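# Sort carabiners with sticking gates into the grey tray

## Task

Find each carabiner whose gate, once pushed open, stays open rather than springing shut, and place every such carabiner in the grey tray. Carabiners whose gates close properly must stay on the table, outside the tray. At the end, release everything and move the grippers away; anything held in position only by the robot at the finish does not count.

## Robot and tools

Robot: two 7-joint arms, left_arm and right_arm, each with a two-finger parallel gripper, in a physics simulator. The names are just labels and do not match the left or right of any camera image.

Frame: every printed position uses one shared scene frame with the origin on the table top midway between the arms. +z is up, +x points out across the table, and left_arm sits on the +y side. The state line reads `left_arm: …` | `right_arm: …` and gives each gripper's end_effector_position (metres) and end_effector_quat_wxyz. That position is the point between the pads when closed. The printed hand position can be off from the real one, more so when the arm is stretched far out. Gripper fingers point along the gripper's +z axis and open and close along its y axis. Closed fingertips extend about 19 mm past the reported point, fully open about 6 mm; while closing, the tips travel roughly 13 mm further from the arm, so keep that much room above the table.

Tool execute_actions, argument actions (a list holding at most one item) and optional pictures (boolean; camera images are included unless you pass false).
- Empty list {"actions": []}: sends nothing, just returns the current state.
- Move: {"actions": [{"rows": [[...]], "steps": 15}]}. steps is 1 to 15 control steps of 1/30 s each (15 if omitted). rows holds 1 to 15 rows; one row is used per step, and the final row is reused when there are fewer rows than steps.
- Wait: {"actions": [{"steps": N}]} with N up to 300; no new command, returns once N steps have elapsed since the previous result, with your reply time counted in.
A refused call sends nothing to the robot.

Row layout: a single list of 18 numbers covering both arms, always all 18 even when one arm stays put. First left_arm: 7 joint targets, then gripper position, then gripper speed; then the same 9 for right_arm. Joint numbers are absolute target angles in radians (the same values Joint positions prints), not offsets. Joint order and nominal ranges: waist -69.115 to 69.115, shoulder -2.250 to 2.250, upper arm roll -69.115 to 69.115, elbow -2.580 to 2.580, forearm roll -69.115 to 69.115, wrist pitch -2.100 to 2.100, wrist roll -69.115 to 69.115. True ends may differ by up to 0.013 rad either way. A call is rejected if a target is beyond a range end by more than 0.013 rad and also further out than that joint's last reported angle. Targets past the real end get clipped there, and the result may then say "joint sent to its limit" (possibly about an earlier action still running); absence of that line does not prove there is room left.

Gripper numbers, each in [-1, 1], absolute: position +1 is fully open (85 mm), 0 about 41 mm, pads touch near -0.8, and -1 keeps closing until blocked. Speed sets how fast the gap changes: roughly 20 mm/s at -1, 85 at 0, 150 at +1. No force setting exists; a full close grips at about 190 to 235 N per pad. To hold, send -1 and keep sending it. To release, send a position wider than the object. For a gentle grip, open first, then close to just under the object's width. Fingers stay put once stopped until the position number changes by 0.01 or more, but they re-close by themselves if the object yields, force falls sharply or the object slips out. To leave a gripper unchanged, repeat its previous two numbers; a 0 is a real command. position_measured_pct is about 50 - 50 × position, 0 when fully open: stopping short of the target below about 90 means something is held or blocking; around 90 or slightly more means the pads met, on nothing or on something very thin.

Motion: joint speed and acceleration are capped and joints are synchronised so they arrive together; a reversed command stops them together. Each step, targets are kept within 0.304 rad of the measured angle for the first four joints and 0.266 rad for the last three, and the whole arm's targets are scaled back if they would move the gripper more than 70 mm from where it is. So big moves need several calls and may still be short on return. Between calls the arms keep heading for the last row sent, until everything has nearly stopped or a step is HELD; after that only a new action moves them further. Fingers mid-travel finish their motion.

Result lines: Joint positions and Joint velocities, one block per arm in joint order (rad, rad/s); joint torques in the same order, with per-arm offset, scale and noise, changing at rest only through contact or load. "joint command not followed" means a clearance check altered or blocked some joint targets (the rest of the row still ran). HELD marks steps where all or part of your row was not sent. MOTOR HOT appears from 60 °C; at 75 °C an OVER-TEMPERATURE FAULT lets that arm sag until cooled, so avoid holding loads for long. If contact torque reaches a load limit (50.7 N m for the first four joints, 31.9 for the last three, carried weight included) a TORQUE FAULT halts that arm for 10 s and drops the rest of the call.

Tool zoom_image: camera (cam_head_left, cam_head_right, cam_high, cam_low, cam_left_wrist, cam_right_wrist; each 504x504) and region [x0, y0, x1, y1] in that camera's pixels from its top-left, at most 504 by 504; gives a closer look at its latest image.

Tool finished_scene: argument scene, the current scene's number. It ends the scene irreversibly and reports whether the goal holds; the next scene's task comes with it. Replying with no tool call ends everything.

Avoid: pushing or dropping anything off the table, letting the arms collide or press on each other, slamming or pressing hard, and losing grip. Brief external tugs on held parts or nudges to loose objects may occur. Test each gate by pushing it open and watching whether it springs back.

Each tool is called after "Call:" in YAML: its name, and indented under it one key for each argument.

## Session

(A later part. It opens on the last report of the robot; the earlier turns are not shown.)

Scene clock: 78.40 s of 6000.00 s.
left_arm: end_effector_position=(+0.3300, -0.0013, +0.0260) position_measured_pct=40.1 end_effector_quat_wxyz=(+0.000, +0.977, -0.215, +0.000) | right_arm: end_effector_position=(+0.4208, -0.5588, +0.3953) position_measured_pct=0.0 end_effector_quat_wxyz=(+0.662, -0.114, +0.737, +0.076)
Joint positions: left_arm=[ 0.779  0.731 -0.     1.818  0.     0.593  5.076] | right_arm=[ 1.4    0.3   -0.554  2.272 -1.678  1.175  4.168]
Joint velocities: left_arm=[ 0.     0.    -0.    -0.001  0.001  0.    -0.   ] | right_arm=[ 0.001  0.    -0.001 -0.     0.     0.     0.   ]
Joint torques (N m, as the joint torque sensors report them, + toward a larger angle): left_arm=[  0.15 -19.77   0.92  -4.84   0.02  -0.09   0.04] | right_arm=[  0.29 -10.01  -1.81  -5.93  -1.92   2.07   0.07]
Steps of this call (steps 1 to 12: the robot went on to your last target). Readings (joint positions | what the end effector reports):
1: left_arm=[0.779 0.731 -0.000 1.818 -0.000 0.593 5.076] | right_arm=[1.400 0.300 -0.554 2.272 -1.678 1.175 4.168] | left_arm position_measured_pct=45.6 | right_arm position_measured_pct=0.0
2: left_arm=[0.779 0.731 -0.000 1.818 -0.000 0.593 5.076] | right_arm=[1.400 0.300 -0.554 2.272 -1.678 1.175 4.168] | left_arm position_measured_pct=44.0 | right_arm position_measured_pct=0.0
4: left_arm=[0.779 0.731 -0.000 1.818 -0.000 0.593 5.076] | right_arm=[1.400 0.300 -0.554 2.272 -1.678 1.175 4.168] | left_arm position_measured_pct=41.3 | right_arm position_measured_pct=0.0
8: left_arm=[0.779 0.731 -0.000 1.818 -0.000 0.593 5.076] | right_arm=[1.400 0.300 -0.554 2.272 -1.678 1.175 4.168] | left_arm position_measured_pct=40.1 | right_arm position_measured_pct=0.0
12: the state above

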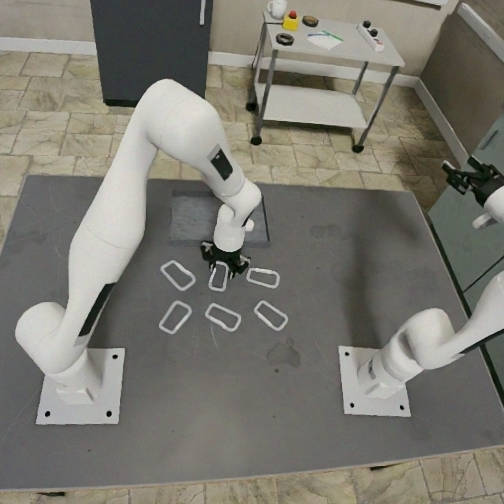

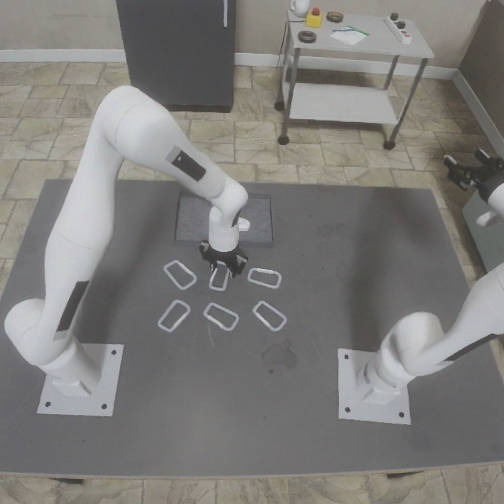

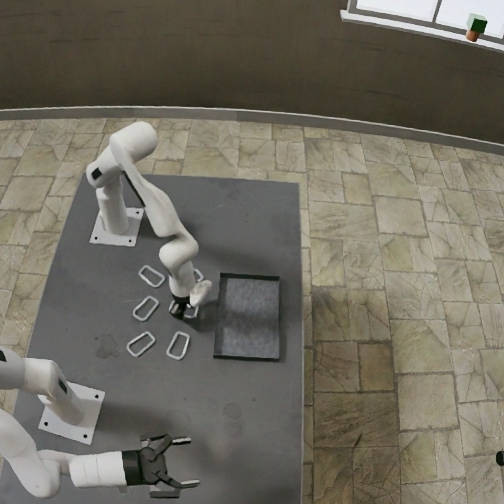

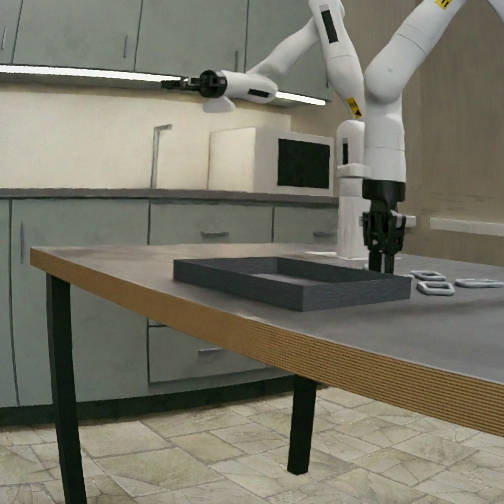

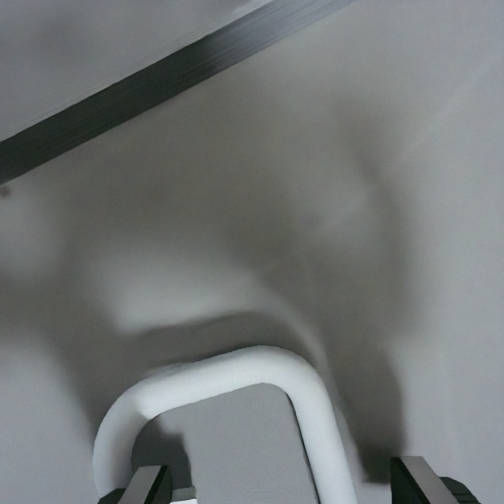

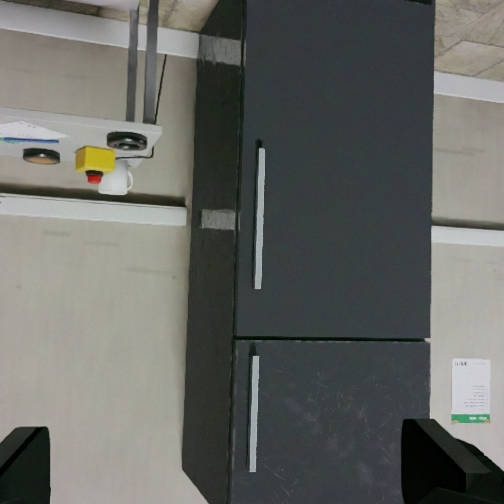

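Call:
execute_actions:
  actions:
    - {"rows":[[0.779,0.69,0,1.808,0,0.643,5.076,0.45,0,1.4,0.3,-0.554,2.272,-1.678,1.175,4.168,1,0],[0.779,0.69,0,1.808,0,0.643,5.076,0.45,0,1.4,0.3,-0.554,2.272,-1.678,1.175,4.168,1,0],[0.779,0.69,0,1.808,0,0.643,5.076,0.45,0,1.4,0.3,-0.554,2.272,-1.678,1.175,4.168,1,0],[0.779,0.69,0,1.808,0,0.643,5.076,0.45,0,1.4,0.3,-0.554,2.272,-1.678,1.175,4.168,1,0],[0.779,0.69,0,1.808,0,0.643,2.33,0.45,0,1.4,0.3,-0.554,2.272,-1.678,1.175,4.168,1,0]],"steps":15}
  pictures: false

Call:
execute_actions:
  actions:
    - {"steps":62}
  pictures: false

Call:
execute_actions:
  actions:
    - {"rows":[[0.716,0.7499,0,1.7749,0,0.6168,2.304,0.45,0,1.4,0.3,-0.554,2.272,-1.678,1.175,4.168,1,0]],"steps":15}

Call:
zoom_image:
  camera: "cam_high"
  region: [150, 260, 250, 360]

Scene clock: 92.13 s of 6000.00 s.
left_arm: end_effector_position=(+0.3301, -0.0014, +0.0464) position_measured_pct=27.4 end_effector_quat_wxyz=(+0.000, +0.926, -0.378, +0.000) | right_arm: end_effector_position=(+0.4208, -0.5588, +0.3953) position_measured_pct=0.0 end_effector_quat_wxyz=(+0.662, -0.114, +0.737, +0.076)
Joint positions: left_arm=[0.779 0.69  0.    1.808 0.    0.643 4.733] | right_arm=[ 1.4    0.3   -0.554  2.272 -1.678  1.175  4.168]
Joint velocities: left_arm=[ 0.    -0.003  0.     0.001  0.001  0.003 -1.215] | right_arm=[-0.001 -0.    -0.001  0.     0.001 -0.    -0.   ]
Joint torques (N m, as the joint torque sensors report them, + toward a larger angle): left_arm=[  0.01 -19.64   0.43  -5.55   0.03  -0.05  -0.49] | right_arm=[ 0.41 -9.98 -1.68 -5.89 -1.84  2.12  0.06]
Steps of this call (steps 1 to 15: the robot went on to your last target; steps 16 to 90: nothing new was sent; then 10.23 s passed at rest; steps 91 to 105: all 15 steps of this action). Readings (joint positions | what the end effector reports):
91: left_arm=[0.779 0.730 -0.000 1.818 0.000 0.594 5.076] | right_arm=[1.400 0.300 -0.554 2.272 -1.678 1.175 4.168] | left_arm position_measured_pct=40.1 | right_arm position_measured_pct=0.0
92: left_arm=[0.779 0.724 -0.000 1.817 0.000 0.600 5.076] | right_arm=[1.400 0.300 -0.554 2.272 -1.678 1.175 4.168] | left_arm position_measured_pct=39.3 | right_arm position_measured_pct=0.0
94: left_arm=[0.779 0.701 -0.000 1.812 -0.000 0.627 5.076] | right_arm=[1.400 0.300 -0.554 2.272 -1.678 1.175 4.168] | left_arm position_measured_pct=35.3 | right_arm position_measured_pct=0.0
98: left_arm=[0.779 0.692 -0.000 1.808 0.000 0.641 5.015] | right_arm=[1.400 0.300 -0.554 2.272 -1.678 1.175 4.168] | left_arm position_measured_pct=28.2 | right_arm position_measured_pct=0.0
105: the state above

Scene clock: 94.20 s of 6000.00 s.
left_arm: end_effector_position=(+0.3301, -0.0014, +0.0465) position_measured_pct=27.4 end_effector_quat_wxyz=(+0.000, +0.018, +1.000, -0.000) | right_arm: end_effector_position=(+0.4208, -0.5588, +0.3953) position_measured_pct=0.0 end_effector_quat_wxyz=(+0.662, -0.114, +0.737, +0.076)
Joint positions: left_arm=[ 0.779  0.69  -0.     1.808 -0.     0.643  2.33 ] | right_arm=[ 1.4    0.3   -0.554  2.272 -1.678  1.175  4.168]
Joint velocities: left_arm=[ 0.     0.     0.002  0.     0.001 -0.001 -0.014] | right_arm=[-0.    -0.    -0.     0.     0.001  0.    -0.   ]
Joint torques (N m, as the joint torque sensors report them, + toward a larger angle): left_arm=[  0.   -19.26   0.77  -5.53  -0.05   0.03  -0.33] | right_arm=[  0.41 -10.16  -1.6   -6.09  -1.91   2.13   0.07]
Steps of this call (steps 1 to 62: the robot went on to your last target). Readings (joint positions | what the end effector reports):
1: left_arm=[0.779 0.690 0.000 1.808 -0.000 0.643 4.692] | right_arm=[1.400 0.300 -0.554 2.272 -1.678 1.175 4.168] | left_arm position_measured_pct=27.4 | right_arm position_measured_pct=0.0
2: left_arm=[0.779 0.690 0.000 1.808 0.000 0.643 4.652] | right_arm=[1.400 0.300 -0.554 2.272 -1.678 1.175 4.168] | left_arm position_measured_pct=27.4 | right_arm position_measured_pct=0.0
4: left_arm=[0.779 0.690 0.000 1.808 -0.000 0.643 4.570] | right_arm=[1.400 0.300 -0.554 2.272 -1.678 1.175 4.168] | left_arm position_measured_pct=27.4 | right_arm position_measured_pct=0.0
8: left_arm=[0.779 0.690 0.000 1.808 0.000 0.643 4.408] | right_arm=[1.400 0.300 -0.554 2.272 -1.678 1.175 4.168] | left_arm position_measured_pct=27.4 | right_arm position_measured_pct=0.0
62: the state above

Scene clock: 94.70 s of 6000.00 s.
left_arm: end_effector_position=(+0.3599, +0.0101, +0.0252) position_measured_pct=27.4 end_effector_quat_wxyz=(+0.000, +0.000, +1.000, -0.000) | right_arm: end_effector_position=(+0.4208, -0.5588, +0.3953) position_measured_pct=0.0 end_effector_quat_wxyz=(+0.662, -0.114, +0.737, +0.076)
Joint positions: left_arm=[ 0.717  0.749 -0.     1.775 -0.     0.617  2.304] | right_arm=[ 1.4    0.3   -0.554  2.272 -1.678  1.175  4.168]
Joint velocities: left_arm=[-0.005  0.004 -0.002  0.002 -0.001  0.001 -0.   ] | right_arm=[-0.    -0.     0.001  0.     0.002 -0.     0.   ]
Joint torques (N m, as the joint torque sensors report them, + toward a larger angle): left_arm=[  0.01 -20.36   0.33  -5.5   -0.12   0.09  -0.02] | right_arm=[  0.17 -10.08  -1.79  -6.02  -1.94   2.07   0.06]
Steps of this call (steps 1 to 15: all 15 steps of this action). Readings (joint positions | what the end effector reports):
1: left_arm=[0.777 0.691 0.000 1.807 0.000 0.643 2.330] | right_arm=[1.400 0.300 -0.554 2.272 -1.678 1.175 4.168] | left_arm position_measured_pct=27.4 | right_arm position_measured_pct=0.0
2: left_arm=[0.771 0.697 0.002 1.804 0.001 0.641 2.328] | right_arm=[1.400 0.300 -0.554 2.272 -1.678 1.175 4.168] | left_arm position_measured_pct=27.4 | right_arm position_measured_pct=0.0
4: left_arm=[0.743 0.724 0.003 1.791 0.001 0.630 2.317] | right_arm=[1.400 0.300 -0.554 2.272 -1.678 1.175 4.168] | left_arm position_measured_pct=27.4 | right_arm position_measured_pct=0.0
8: left_arm=[0.719 0.747 -0.003 1.776 -0.001 0.617 2.304] | right_arm=[1.400 0.300 -0.554 2.272 -1.678 1.175 4.168] | left_arm position_measured_pct=27.4 | right_arm position_measured_pct=0.0
15: the state above

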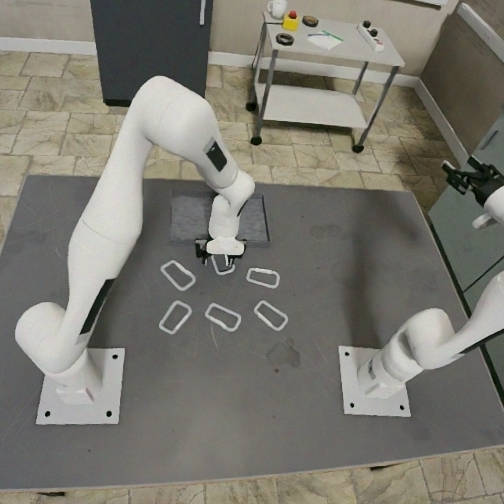

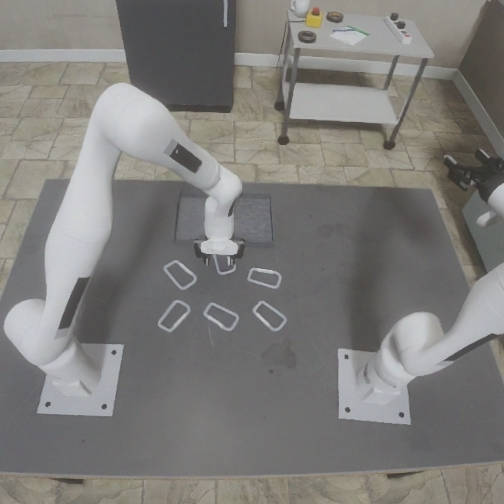

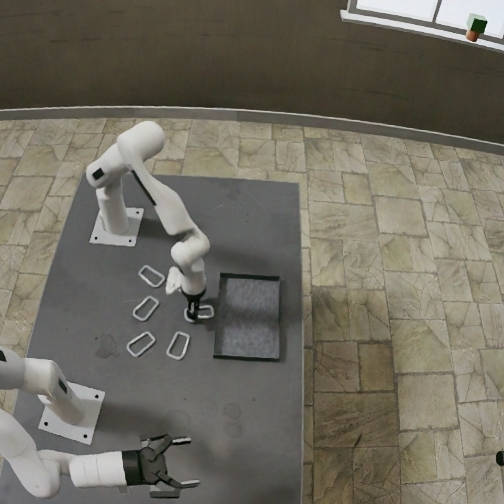

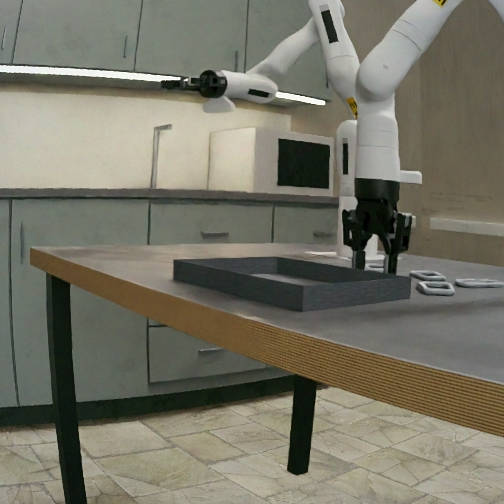

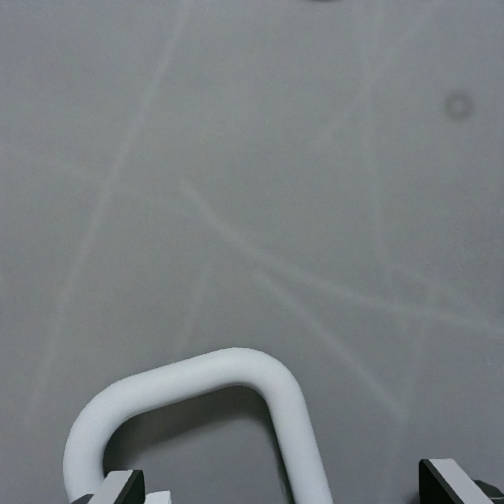

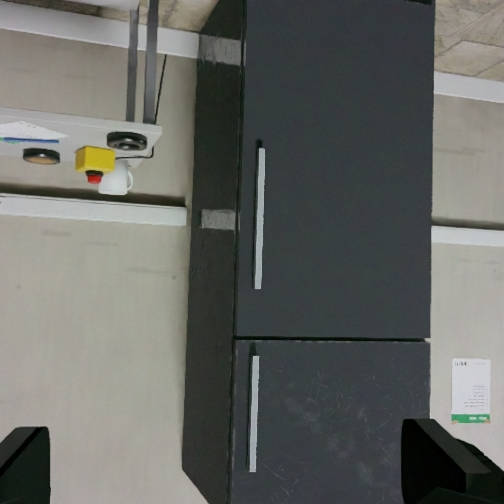

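Region (150, 260, 250, 360) of cam_high's 504x504 image, scaled by 5.040, with more detail than that image has.

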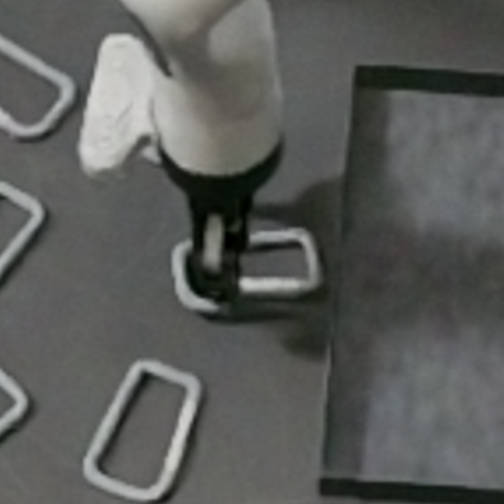

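Push slowly in interpolated steps.

Call:
execute_actions:
  actions:
    - {"rows":[[0.7123,0.7527,0,1.7678,0,0.6211,2.30,0.45,0,1.4,0.3,-0.554,2.272,-1.678,1.175,4.168,1,0],[0.7086,0.7555,0,1.7606,0,0.6255,2.297,0.45,0,1.4,0.3,-0.554,2.272,-1.678,1.175,4.168,1,0],[0.7049,0.7583,0,1.7535,0,0.6298,2.293,0.45,0,1.4,0.3,-0.554,2.272,-1.678,1.175,4.168,1,0],[0.7012,0.7611,0,1.7463,0,0.6342,2.289,0.45,0,1.4,0.3,-0.554,2.272,-1.678,1.175,4.168,1,0],[0.6975,0.764,0,1.7392,0,0.6385,2.285,0.45,0,1.4,0.3,-0.554,2.272,-1.678,1.175,4.168,1,0],[0.6938,0.7668,0,1.732,0,0.6428,2.282,0.45,0,1.4,0.3,-0.554,2.272,-1.678,1.175,4.168,1,0],[0.69,0.7696,0,1.7249,0,0.6472,2.278,0.45,0,1.4,0.3,-0.554,2.272,-1.678,1.175,4.168,1,0],[0.6864,0.7724,0,1.7177,0,0.6515,2.274,0.45,0,1.4,0.3,-0.554,2.272,-1.678,1.175,4.168,1,0],[0.6827,0.7752,0,1.7106,0,0.6559,2.271,0.45,0,1.4,0.3,-0.554,2.272,-1.678,1.175,4.168,1,0],[0.679,0.778,0,1.7034,0,0.6602,2.267,0.45,0,1.4,0.3,-0.554,2.272,-1.678,1.175,4.168,1,0]],"steps":15}

Scene clock: 99.33 s of 6000.00 s.
left_arm: end_effector_position=(+0.3868, +0.0100, +0.0253) position_measured_pct=27.4 end_effector_quat_wxyz=(+0.000, +0.000, +1.000, -0.000) | right_arm: end_effector_position=(+0.4208, -0.5588, +0.3953) position_measured_pct=0.0 end_effector_quat_wxyz=(+0.662, -0.114, +0.737, +0.076)
Joint positions: left_arm=[ 0.68   0.777 -0.     1.704 -0.     0.66   2.267] | right_arm=[ 1.4    0.3   -0.554  2.272 -1.678  1.175  4.168]
Joint velocities: left_arm=[-0.007  0.007  0.008 -0.008  0.003  0.007 -0.003] | right_arm=[-0.001 -0.     0.002 -0.    -0.     0.    -0.   ]
Joint torques (N m, as the joint torque sensors report them, + toward a larger angle): left_arm=[ -0.18 -20.71   0.62  -6.11   0.03   0.08  -0.02] | right_arm=[ 0.4  -9.97 -1.72 -6.09 -1.87  2.15  0.1 ]
Steps of this call (steps 1 to 15: the robot went on to your last target; steps 16 to 90: nothing new was sent; then 1.13 s passed at rest; steps 91 to 105: all 15 steps of this action). Readings (joint positions | what the end effector reports):
91: left_arm=[0.715 0.750 0.000 1.774 0.000 0.617 2.304] | right_arm=[1.400 0.300 -0.554 2.272 -1.678 1.175 4.168] | left_arm position_measured_pct=27.4 | right_arm position_measured_pct=0.0
92: left_arm=[0.713 0.752 0.001 1.771 0.000 0.620 2.302] | right_arm=[1.400 0.300 -0.554 2.272 -1.678 1.175 4.168] | left_arm position_measured_pct=27.4 | right_arm position_measured_pct=0.0
94: left_arm=[0.707 0.757 0.000 1.760 0.000 0.626 2.296] | right_arm=[1.400 0.300 -0.554 2.272 -1.678 1.175 4.168] | left_arm position_measured_pct=27.4 | right_arm position_measured_pct=0.0
98: left_arm=[0.694 0.767 0.000 1.733 0.000 0.643 2.282] | right_arm=[1.400 0.300 -0.554 2.272 -1.678 1.175 4.168] | left_arm position_measured_pct=27.4 | right_arm position_measured_pct=0.0
105: the state above

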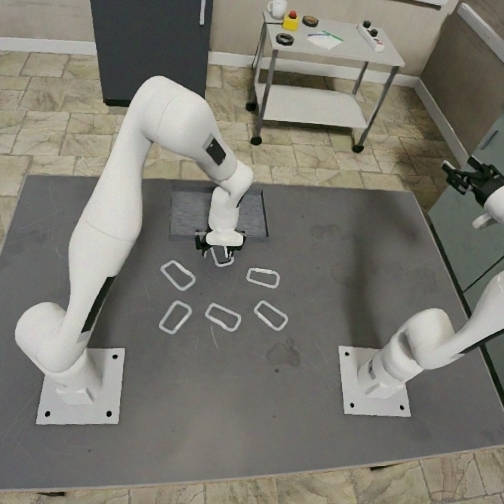

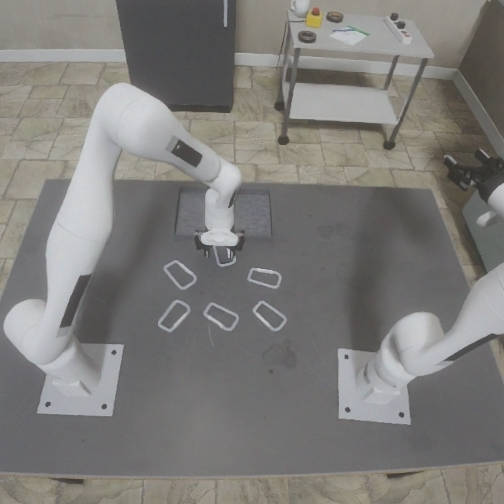

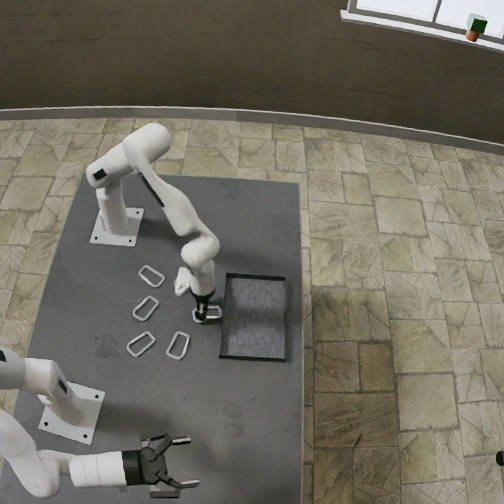

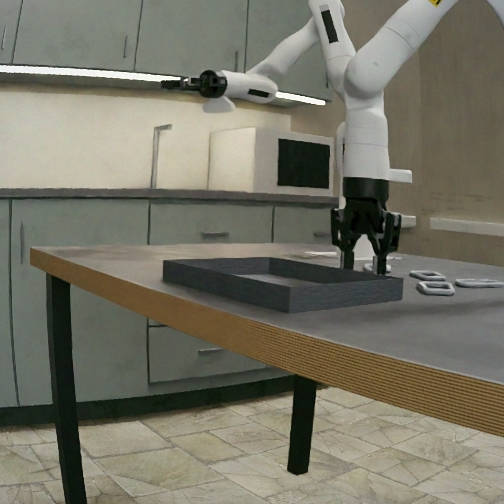

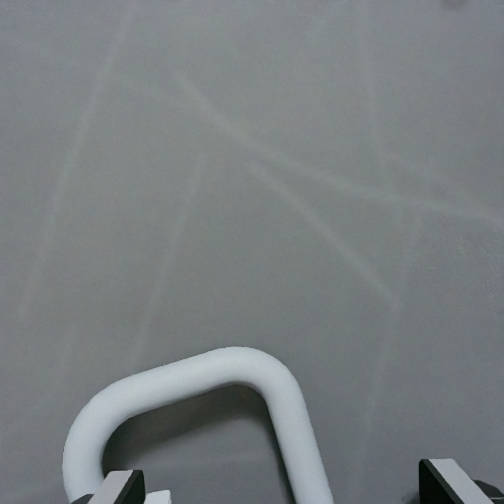

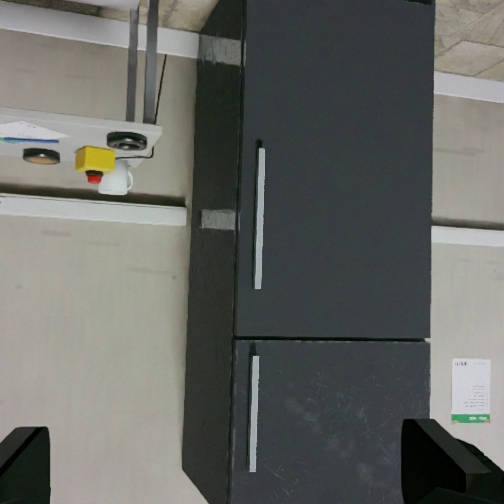

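Call:
execute_actions:
  actions:
    - {"rows":[[0.679,0.778,0,1.7034,0,0.6602,2.267,0.45,0,-0.593,0.4,0,1.095,0,1.17,4.168,-1,0]],"steps":15}
  pictures: false

Call:
execute_actions:
  actions:
    - {"rows":[[0.679,0.778,0,1.7034,0,0.6602,2.267,0.45,0,-0.593,0.8766,0,1.095,0,1.17,4.168,-1,0]],"steps":15}
  pictures: false

Call:
execute_actions:
  actions:
    - {"steps":100}

Scene clock: 107.27 s of 6000.00 s.
left_arm: end_effector_position=(+0.3868, +0.0102, +0.0249) position_measured_pct=27.4 end_effector_quat_wxyz=(-0.000, +0.000, +1.000, +0.000) | right_arm: end_effector_position=(+0.4774, -0.6101, +0.3625) position_measured_pct=36.9 end_effector_quat_wxyz=(+0.542, -0.385, +0.747, -0.013)
Joint positions: left_arm=[0.679 0.778 0.    1.704 0.    0.66  2.267] | right_arm=[ 0.924  0.389 -0.115  1.806 -1.27   1.169  4.168]
Joint velocities: left_arm=[ 0.001 -0.    -0.002  0.    -0.001  0.     0.   ] | right_arm=[-1.348  0.086  0.86  -1.372  1.204 -0.008  0.   ]
Joint torques (N m, as the joint torque sensors report them, + toward a larger angle): left_arm=[  0.18 -20.88   0.29  -5.52  -0.02  -0.09  -0.26] | right_arm=[ -2.21 -17.79  -3.91  -7.41  -3.08   1.91   0.11]
Steps of this call (steps 1 to 15: the robot went on to your last target; steps 16 to 90: nothing new was sent; then 4.43 s passed at rest; steps 91 to 105: all 15 steps of this action). Readings (joint positions | what the end effector reports):
91: left_arm=[0.679 0.778 0.000 1.704 0.000 0.660 2.267] | right_arm=[1.398 0.301 -0.553 2.271 -1.677 1.175 4.168] | left_arm position_measured_pct=27.4 | right_arm position_measured_pct=0.0
92: left_arm=[0.679 0.778 0.000 1.704 0.000 0.660 2.267] | right_arm=[1.391 0.303 -0.548 2.266 -1.673 1.175 4.168] | left_arm position_measured_pct=27.4 | right_arm position_measured_pct=0.8
94: left_arm=[0.679 0.778 0.000 1.704 0.000 0.660 2.267] | right_arm=[1.359 0.313 -0.522 2.239 -1.649 1.175 4.168] | left_arm position_measured_pct=27.4 | right_arm position_measured_pct=4.8
98: left_arm=[0.679 0.778 0.000 1.704 0.000 0.660 2.267] | right_arm=[1.233 0.350 -0.401 2.117 -1.543 1.173 4.168] | left_arm position_measured_pct=27.4 | right_arm position_measured_pct=16.3
105: the state above

Scene clock: 107.77 s of 6000.00 s.
left_arm: end_effector_position=(+0.3868, +0.0102, +0.0249) position_measured_pct=27.4 end_effector_quat_wxyz=(-0.000, +0.000, +1.000, +0.000) | right_arm: end_effector_position=(+0.5892, -0.5418, +0.2444) position_measured_pct=82.1 end_effector_quat_wxyz=(-0.392, +0.656, -0.644, -0.028)
Joint positions: left_arm=[0.679 0.778 0.    1.704 0.    0.66  2.267] | right_arm=[ 0.488  0.698 -0.014  1.359 -0.885  1.169  4.168]
Joint velocities: left_arm=[ 0.     0.     0.001 -0.002  0.     0.    -0.001] | right_arm=[-0.862  0.593  0.058 -0.848  0.76  -0.003  0.   ]
Joint torques (N m, as the joint torque sensors report them, + toward a larger angle): left_arm=[ -0.21 -20.98   0.47  -5.63  -0.02  -0.07  -0.1 ] | right_arm=[ -1.12 -24.11  -1.63  -8.04  -2.34   0.58   0.11]
Steps of this call (steps 1 to 15: all 15 steps of this action). Readings (joint positions | what the end effector reports):
1: left_arm=[0.679 0.778 0.000 1.704 0.000 0.660 2.267] | right_arm=[0.880 0.392 -0.089 1.761 -1.230 1.169 4.168] | left_arm position_measured_pct=27.4 | right_arm position_measured_pct=40.1
2: left_arm=[0.679 0.778 0.000 1.704 0.000 0.660 2.267] | right_arm=[0.840 0.397 -0.070 1.719 -1.194 1.170 4.168] | left_arm position_measured_pct=27.4 | right_arm position_measured_pct=43.3
4: left_arm=[0.679 0.778 0.000 1.704 0.000 0.660 2.267] | right_arm=[0.778 0.424 -0.049 1.652 -1.142 1.170 4.168] | left_arm position_measured_pct=27.4 | right_arm position_measured_pct=49.2
8: left_arm=[0.679 0.778 0.000 1.704 0.000 0.660 2.267] | right_arm=[0.675 0.528 -0.032 1.547 -1.051 1.170 4.168] | left_arm position_measured_pct=27.4 | right_arm position_measured_pct=61.1
15: the state above

Scene clock: 111.10 s of 6000.00 s.
left_arm: end_effector_position=(+0.3868, +0.0102, +0.0249) position_measured_pct=27.4 end_effector_quat_wxyz=(-0.000, +0.000, +1.000, +0.000) | right_arm: end_effector_position=(+0.5664, -0.1269, +0.1201) position_measured_pct=91.7 end_effector_quat_wxyz=(+0.000, +0.999, -0.040, -0.000)
Joint positions: left_arm=[0.679 0.778 0.    1.704 0.    0.66  2.267] | right_arm=[-0.593  0.877  0.     1.095  0.     1.17   4.168]
Joint velocities: left_arm=[-0.    -0.     0.    -0.001  0.    -0.001  0.001] | right_arm=[-0.001 -0.    -0.001  0.    -0.     0.    -0.   ]
Joint torques (N m, as the joint torque sensors report them, + toward a larger angle): left_arm=[ -0.13 -20.61   0.45  -5.47   0.12   0.02   0.08] | right_arm=[  0.49 -24.83   0.45  -8.13  -0.41  -0.39   0.01]
Steps of this call (steps 1 to 60: the robot went on to your last target; steps 61 to 100: nothing new was sent). Readings (joint positions | what the end effector reports):
1: left_arm=[0.679 0.778 0.000 1.704 0.000 0.660 2.267] | right_arm=[0.459 0.717 -0.012 1.331 -0.859 1.169 4.168] | left_arm position_measured_pct=27.4 | right_arm position_measured_pct=84.9
2: left_arm=[0.679 0.778 0.000 1.704 0.000 0.660 2.267] | right_arm=[0.430 0.734 -0.011 1.305 -0.834 1.169 4.168] | left_arm position_measured_pct=27.4 | right_arm position_measured_pct=88.1
4: left_arm=[0.679 0.778 0.000 1.704 0.000 0.660 2.267] | right_arm=[0.370 0.763 -0.008 1.261 -0.781 1.169 4.168] | left_arm position_measured_pct=27.4 | right_arm position_measured_pct=91.3
8: left_arm=[0.679 0.778 0.000 1.704 0.000 0.660 2.267] | right_arm=[0.250 0.805 -0.005 1.197 -0.676 1.169 4.168] | left_arm position_measured_pct=27.4 | right_arm position_measured_pct=91.7
100: the state above
All arms were judged still, so your last target was given up. Only a new action makes them travel on or press farther. Fingers that are still opening or closing keep moving.

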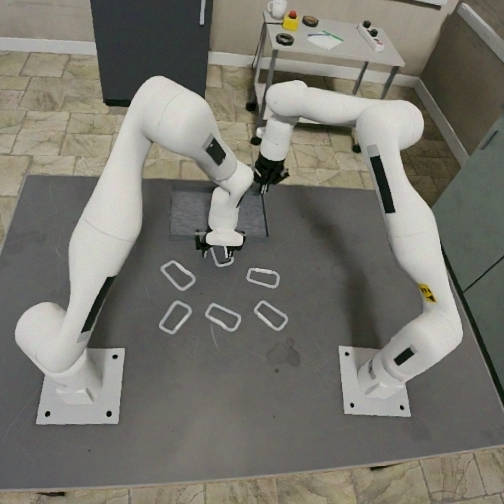

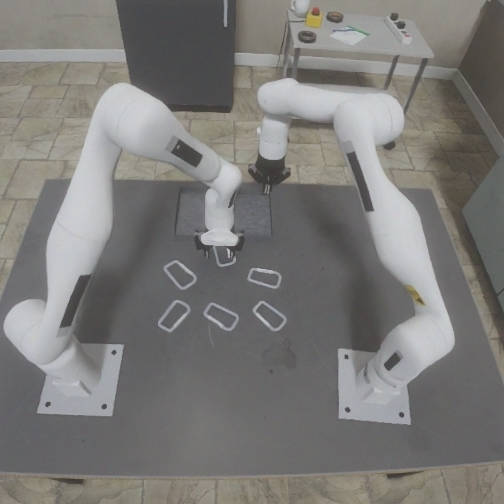

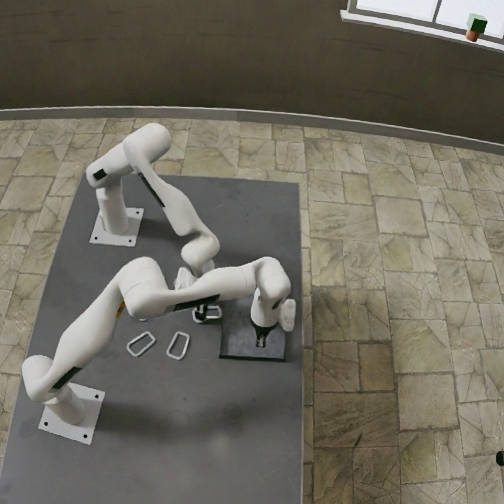

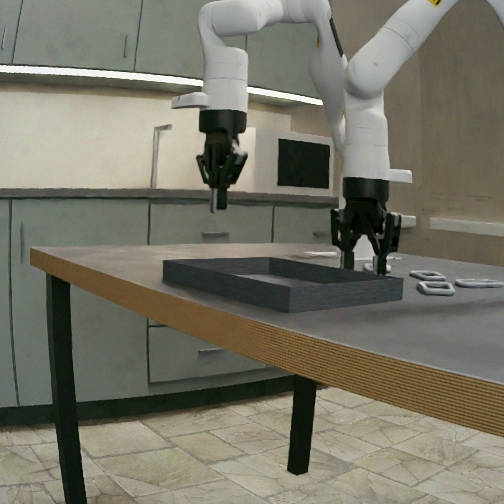

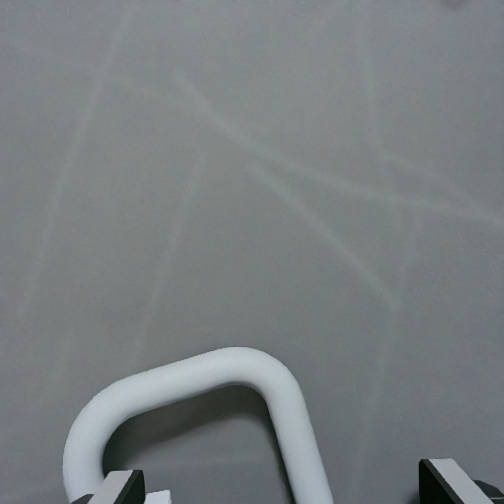

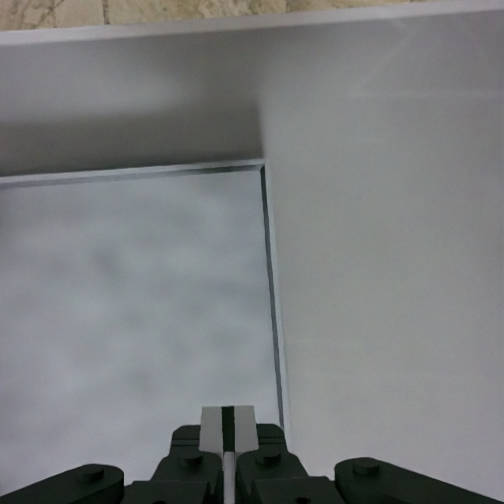

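Call:
execute_actions:
  actions:
    - {"rows":[[0.679,0.778,0,1.7034,0,0.6602,2.267,0.45,0,-0.553,0.8766,0,1.095,0,1.17,4.288,0.2,0.5]],"steps":12}
  pictures: false

Call:
execute_actions:
  actions:
    - {"rows":[[0.679,0.778,0,1.7034,0,0.6602,2.267,0.45,0,-0.553,0.9749,0,1.1663,0,1.0004,4.288,0.2,0.5]],"steps":15}

Scene clock: 115.20 s of 6000.00 s.
left_arm: end_effector_position=(+0.3868, +0.0102, +0.0249) position_measured_pct=27.4 end_effector_quat_wxyz=(-0.000, +0.000, +1.000, +0.000) | right_arm: end_effector_position=(+0.5759, -0.1491, +0.1200) position_measured_pct=52.8 end_effector_quat_wxyz=(-0.000, +1.000, +0.001, -0.000)
Joint positions: left_arm=[0.679 0.778 0.    1.704 0.    0.66  2.267] | right_arm=[-0.554  0.877 -0.     1.095 -0.     1.17   4.288]
Joint velocities: left_arm=[ 0.     0.     0.001  0.002 -0.001 -0.    -0.001] | right_arm=[ 0.004  0.    -0.002 -0.     0.    -0.001  0.   ]
Joint torques (N m, as the joint torque sensors report them, + toward a larger angle): left_arm=[ -0.08 -20.91   0.42  -5.37  -0.02  -0.32   0.01] | right_arm=[  0.36 -25.01   0.49  -8.28  -0.27  -0.44   0.2 ]
Steps of this call (steps 1 to 90: nothing new was sent; then 0.70 s passed at rest; steps 91 to 102: all 12 steps of this action). Readings (joint positions | what the end effector reports):
91: left_arm=[0.679 0.778 0.000 1.704 0.000 0.660 2.267] | right_arm=[-0.592 0.877 -0.000 1.095 -0.000 1.170 4.169] | left_arm position_measured_pct=27.4 | right_arm position_measured_pct=91.7
92: left_arm=[0.679 0.778 0.000 1.704 0.000 0.660 2.267] | right_arm=[-0.588 0.877 -0.001 1.095 -0.001 1.170 4.179] | left_arm position_measured_pct=27.4 | right_arm position_measured_pct=91.3
94: left_arm=[0.679 0.778 0.000 1.704 0.000 0.660 2.267] | right_arm=[-0.571 0.877 -0.002 1.095 -0.001 1.170 4.228] | left_arm position_measured_pct=27.4 | right_arm position_measured_pct=84.9
98: left_arm=[0.679 0.778 0.000 1.704 0.000 0.660 2.267] | right_arm=[-0.554 0.877 0.002 1.095 0.001 1.170 4.287] | left_arm position_measured_pct=27.4 | right_arm position_measured_pct=69.4
102: the state above

Scene clock: 115.70 s of 6000.00 s.
left_arm: end_effector_position=(+0.3868, +0.0102, +0.0249) position_measured_pct=27.4 end_effector_quat_wxyz=(-0.000, +0.000, +1.000, +0.000) | right_arm: end_effector_position=(+0.5762, -0.1494, +0.0403) position_measured_pct=40.1 end_effector_quat_wxyz=(-0.000, +1.000, +0.000, +0.000)
Joint positions: left_arm=[0.679 0.778 0.    1.704 0.    0.66  2.267] | right_arm=[-0.553  0.974  0.     1.166  0.     1.     4.288]
Joint velocities: left_arm=[ 0.     0.     0.     0.     0.     0.    -0.001] | right_arm=[ 0.001  0.006  0.001 -0.     0.001 -0.001 -0.   ]
Joint torques (N m, as the joint torque sensors report them, + toward a larger angle): left_arm=[ -0.24 -21.05   0.57  -5.53  -0.19   0.03  -0.19] | right_arm=[  0.39 -25.23   0.44  -7.68  -0.34  -0.44   0.07]
Steps of this call (steps 1 to 15: all 15 steps of this action). Readings (joint positions | what the end effector reports):
1: left_arm=[0.679 0.778 0.000 1.704 0.000 0.660 2.267] | right_arm=[-0.553 0.878 -0.000 1.096 -0.000 1.169 4.288] | left_arm position_measured_pct=27.4 | right_arm position_measured_pct=48.8
2: left_arm=[0.679 0.778 0.000 1.704 0.000 0.660 2.267] | right_arm=[-0.553 0.883 0.000 1.098 -0.000 1.160 4.288] | left_arm position_measured_pct=27.4 | right_arm position_measured_pct=45.2
4: left_arm=[0.679 0.778 0.000 1.704 0.000 0.660 2.267] | right_arm=[-0.553 0.912 0.000 1.116 0.000 1.113 4.288] | left_arm position_measured_pct=27.4 | right_arm position_measured_pct=41.3
8: left_arm=[0.679 0.778 0.000 1.704 0.000 0.660 2.267] | right_arm=[-0.553 0.970 -0.000 1.164 -0.000 1.009 4.288] | left_arm position_measured_pct=27.4 | right_arm position_measured_pct=40.1
15: the state above

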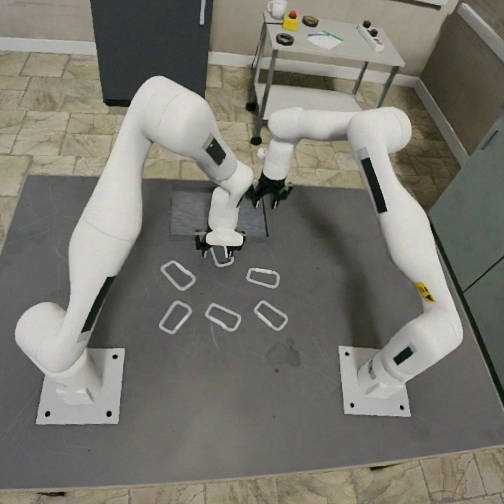

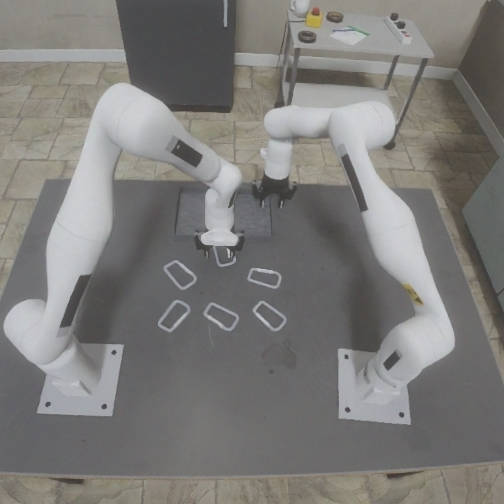

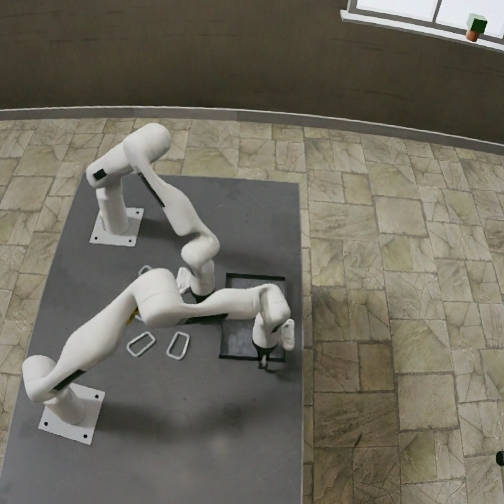

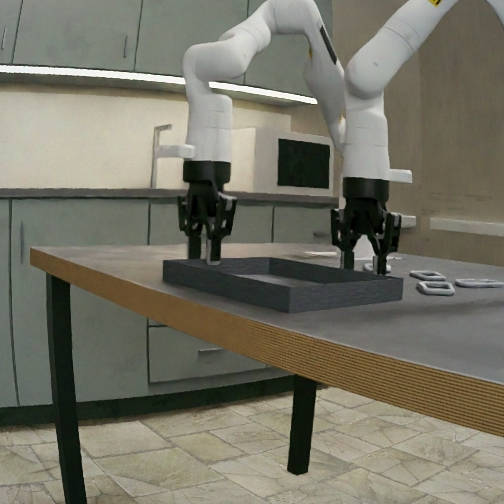

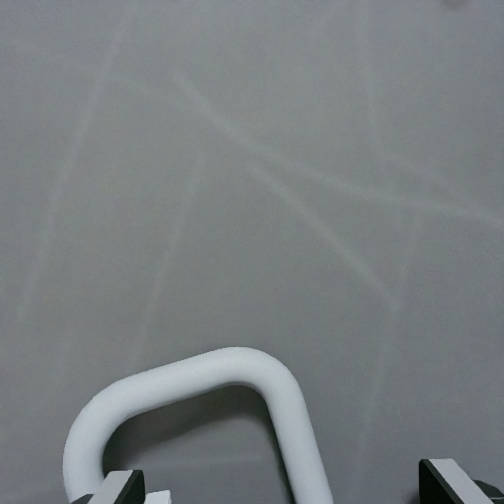

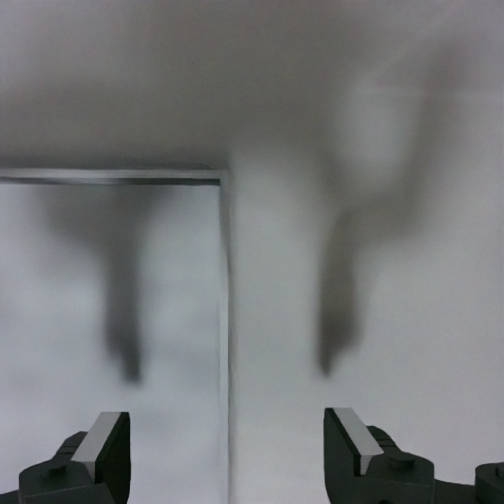

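Call:
execute_actions:
  actions:
    - {"rows":[[0.679,0.778,0,1.7034,0,0.6602,2.267,0.45,0,-0.553,0.988,0,1.1733,0,0.9803,4.288,-1,0.5]],"steps":15}
  pictures: false

Call:
execute_actions:
  actions:
    - {"rows":[[0.679,0.778,0,1.7034,0,0.6602,2.267,0.45,0,-0.553,0.988,0,1.1733,0,0.9803,4.288,-1,0.5],[0.679,0.778,0,1.7034,0,0.6602,2.267,0.45,0,-0.553,0.988,0,1.1733,0,0.9803,4.288,-1,0.5],[0.675,0.7812,0,1.695,0,0.665,2.263,0.45,0,-0.553,0.988,0,1.1733,0,0.9803,4.288,-1,0.5],[0.671,0.7845,0,1.687,0,0.67,2.259,0.45,0,-0.553,0.988,0,1.1733,0,0.9803,4.288,-1,0.5],[0.667,0.7877,0,1.6787,0,0.675,2.255,0.45,0,-0.553,0.988,0,1.1733,0,0.9803,4.288,-1,0.5],[0.663,0.791,0,1.6705,0,0.68,2.251,0.45,0,-0.553,0.988,0,1.1733,0,0.9803,4.288,-1,0.5],[0.659,0.7942,0,1.662,0,0.685,2.247,0.45,0,-0.553,0.988,0,1.1733,0,0.9803,4.288,-1,0.5],[0.655,0.7975,0,1.654,0,0.69,2.243,0.45,0,-0.553,0.988,0,1.1733,0,0.9803,4.288,-1,0.5]],"steps":15}

Scene clock: 120.97 s of 6000.00 s.
left_arm: end_effector_position=(+0.3866, +0.0102, +0.0248) position_measured_pct=27.4 end_effector_quat_wxyz=(-0.000, +0.000, +1.000, +0.000) | right_arm: end_effector_position=(+0.5760, -0.1495, +0.0303) position_measured_pct=90.1 end_effector_quat_wxyz=(-0.000, +1.000, +0.000, +0.000)
Joint positions: left_arm=[0.679 0.778 0.    1.704 0.    0.66  2.267] | right_arm=[-0.553  0.988  0.     1.173 -0.     0.98   4.288]
Joint velocities: left_arm=[0.001 0.001 0.003 0.    0.001 0.001 0.001] | right_arm=[ 0.001 -0.001  0.002 -0.002  0.    -0.001 -0.   ]
Joint torques (N m, as the joint torque sensors report them, + toward a larger angle): left_arm=[ -0.69 -21.13  -0.03  -5.63  -0.01  -0.02  -0.17] | right_arm=[  0.43 -25.11   0.31  -7.32  -0.22  -0.22   0.26]
Steps of this call (steps 1 to 15: the robot went on to your last target; steps 16 to 90: nothing new was sent; then 1.77 s passed at rest; steps 91 to 105: all 15 steps of this action). Readings (joint positions | what the end effector reports):
91: left_arm=[0.679 0.778 0.000 1.704 0.000 0.660 2.267] | right_arm=[-0.553 0.976 0.000 1.167 -0.000 0.999 4.288] | left_arm position_measured_pct=27.4 | right_arm position_measured_pct=40.1
92: left_arm=[0.679 0.778 0.000 1.704 0.000 0.660 2.267] | right_arm=[-0.553 0.981 0.000 1.168 0.000 0.992 4.288] | left_arm position_measured_pct=27.4 | right_arm position_measured_pct=40.9
94: left_arm=[0.679 0.778 0.000 1.704 0.000 0.660 2.267] | right_arm=[-0.553 0.987 -0.000 1.173 0.000 0.982 4.288] | left_arm position_measured_pct=27.4 | right_arm position_measured_pct=46.4
98: left_arm=[0.679 0.778 0.000 1.704 0.000 0.660 2.267] | right_arm=[-0.553 0.988 -0.000 1.173 -0.000 0.980 4.288] | left_arm position_measured_pct=27.4 | right_arm position_measured_pct=62.3
105: the state above

Scene clock: 121.47 s of 6000.00 s.
left_arm: end_effector_position=(+0.4036, +0.0100, +0.0249) position_measured_pct=27.4 end_effector_quat_wxyz=(-0.001, +0.001, +1.000, -0.000) | right_arm: end_effector_position=(+0.5770, -0.1496, +0.0308) position_measured_pct=91.3 end_effector_quat_wxyz=(-0.001, +1.000, -0.001, +0.001)
Joint positions: left_arm=[0.657 0.797 0.001 1.655 0.001 0.691 2.243] | right_arm=[-0.552  0.987  0.     1.172 -0.     0.979  4.287]
Joint velocities: left_arm=[-0.004  0.005  0.002 -0.    -0.     0.    -0.   ] | right_arm=[-0.001 -0.    -0.     0.     0.002  0.001  0.   ]
Joint torques (N m, as the joint torque sensors report them, + toward a larger angle): left_arm=[ -1.06 -21.47  -0.23  -5.82  -0.3   -0.29  -0.14] | right_arm=[ -0.07 -25.74   0.13  -6.82  -0.27   0.17   0.51]
Steps of this call (steps 1 to 15: all 15 steps of this action). Readings (joint positions | what the end effector reports):
1: left_arm=[0.679 0.778 0.000 1.704 0.000 0.660 2.267] | right_arm=[-0.553 0.988 0.000 1.173 -0.000 0.980 4.288] | left_arm position_measured_pct=27.4 | right_arm position_measured_pct=90.9
2: left_arm=[0.679 0.778 0.000 1.704 0.000 0.660 2.267] | right_arm=[-0.553 0.988 0.000 1.173 -0.000 0.980 4.288] | left_arm position_measured_pct=27.4 | right_arm position_measured_pct=91.3
4: left_arm=[0.676 0.781 0.001 1.699 0.001 0.664 2.265] | right_arm=[-0.553 0.988 0.000 1.173 -0.000 0.980 4.288] | left_arm position_measured_pct=27.4 | right_arm position_measured_pct=91.3
8: left_arm=[0.664 0.792 0.003 1.672 0.001 0.681 2.251] | right_arm=[-0.552 0.988 0.001 1.172 -0.000 0.978 4.287] | left_arm position_measured_pct=27.4 | right_arm position_measured_pct=91.3
15: the state above

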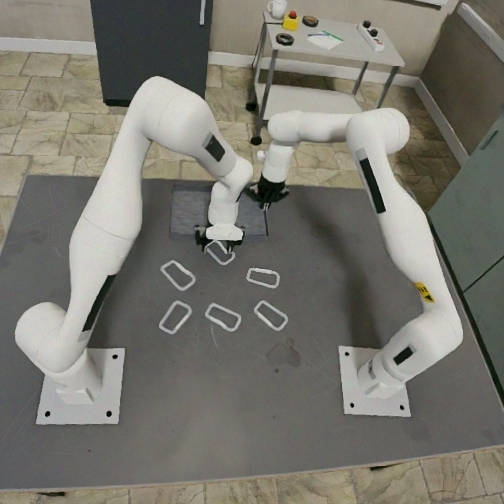

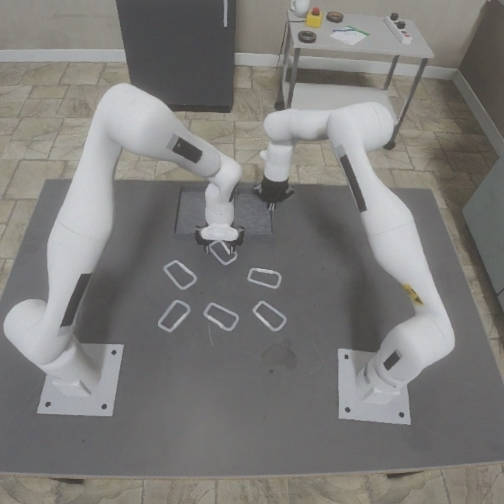

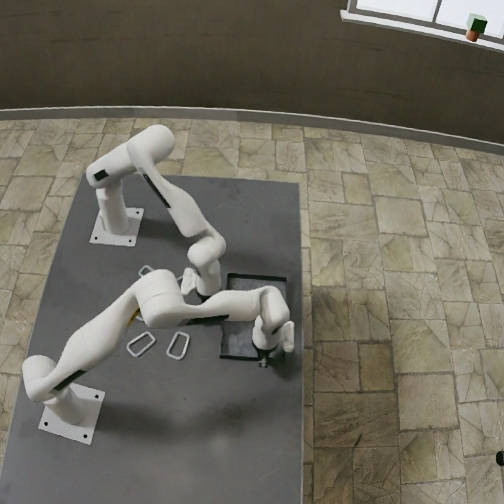

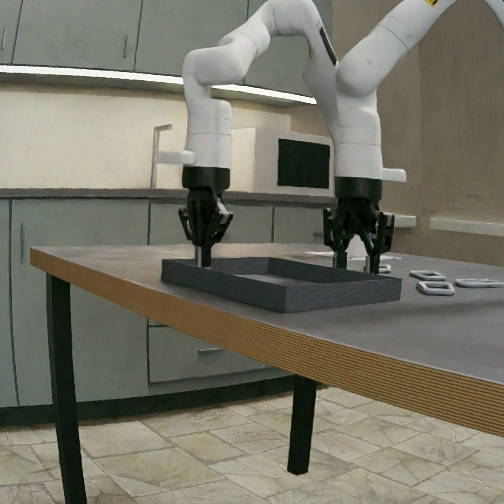

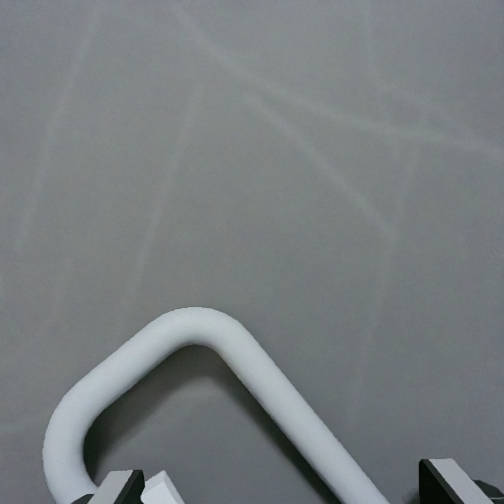

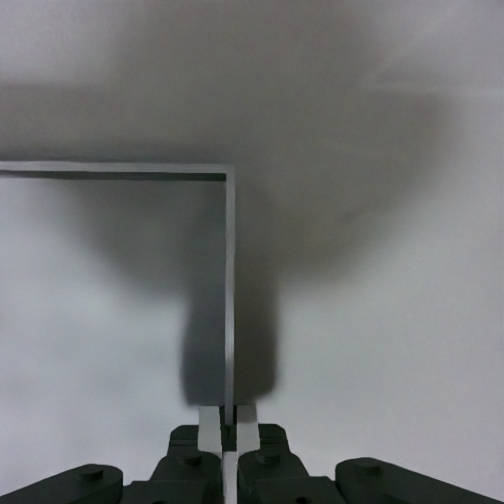

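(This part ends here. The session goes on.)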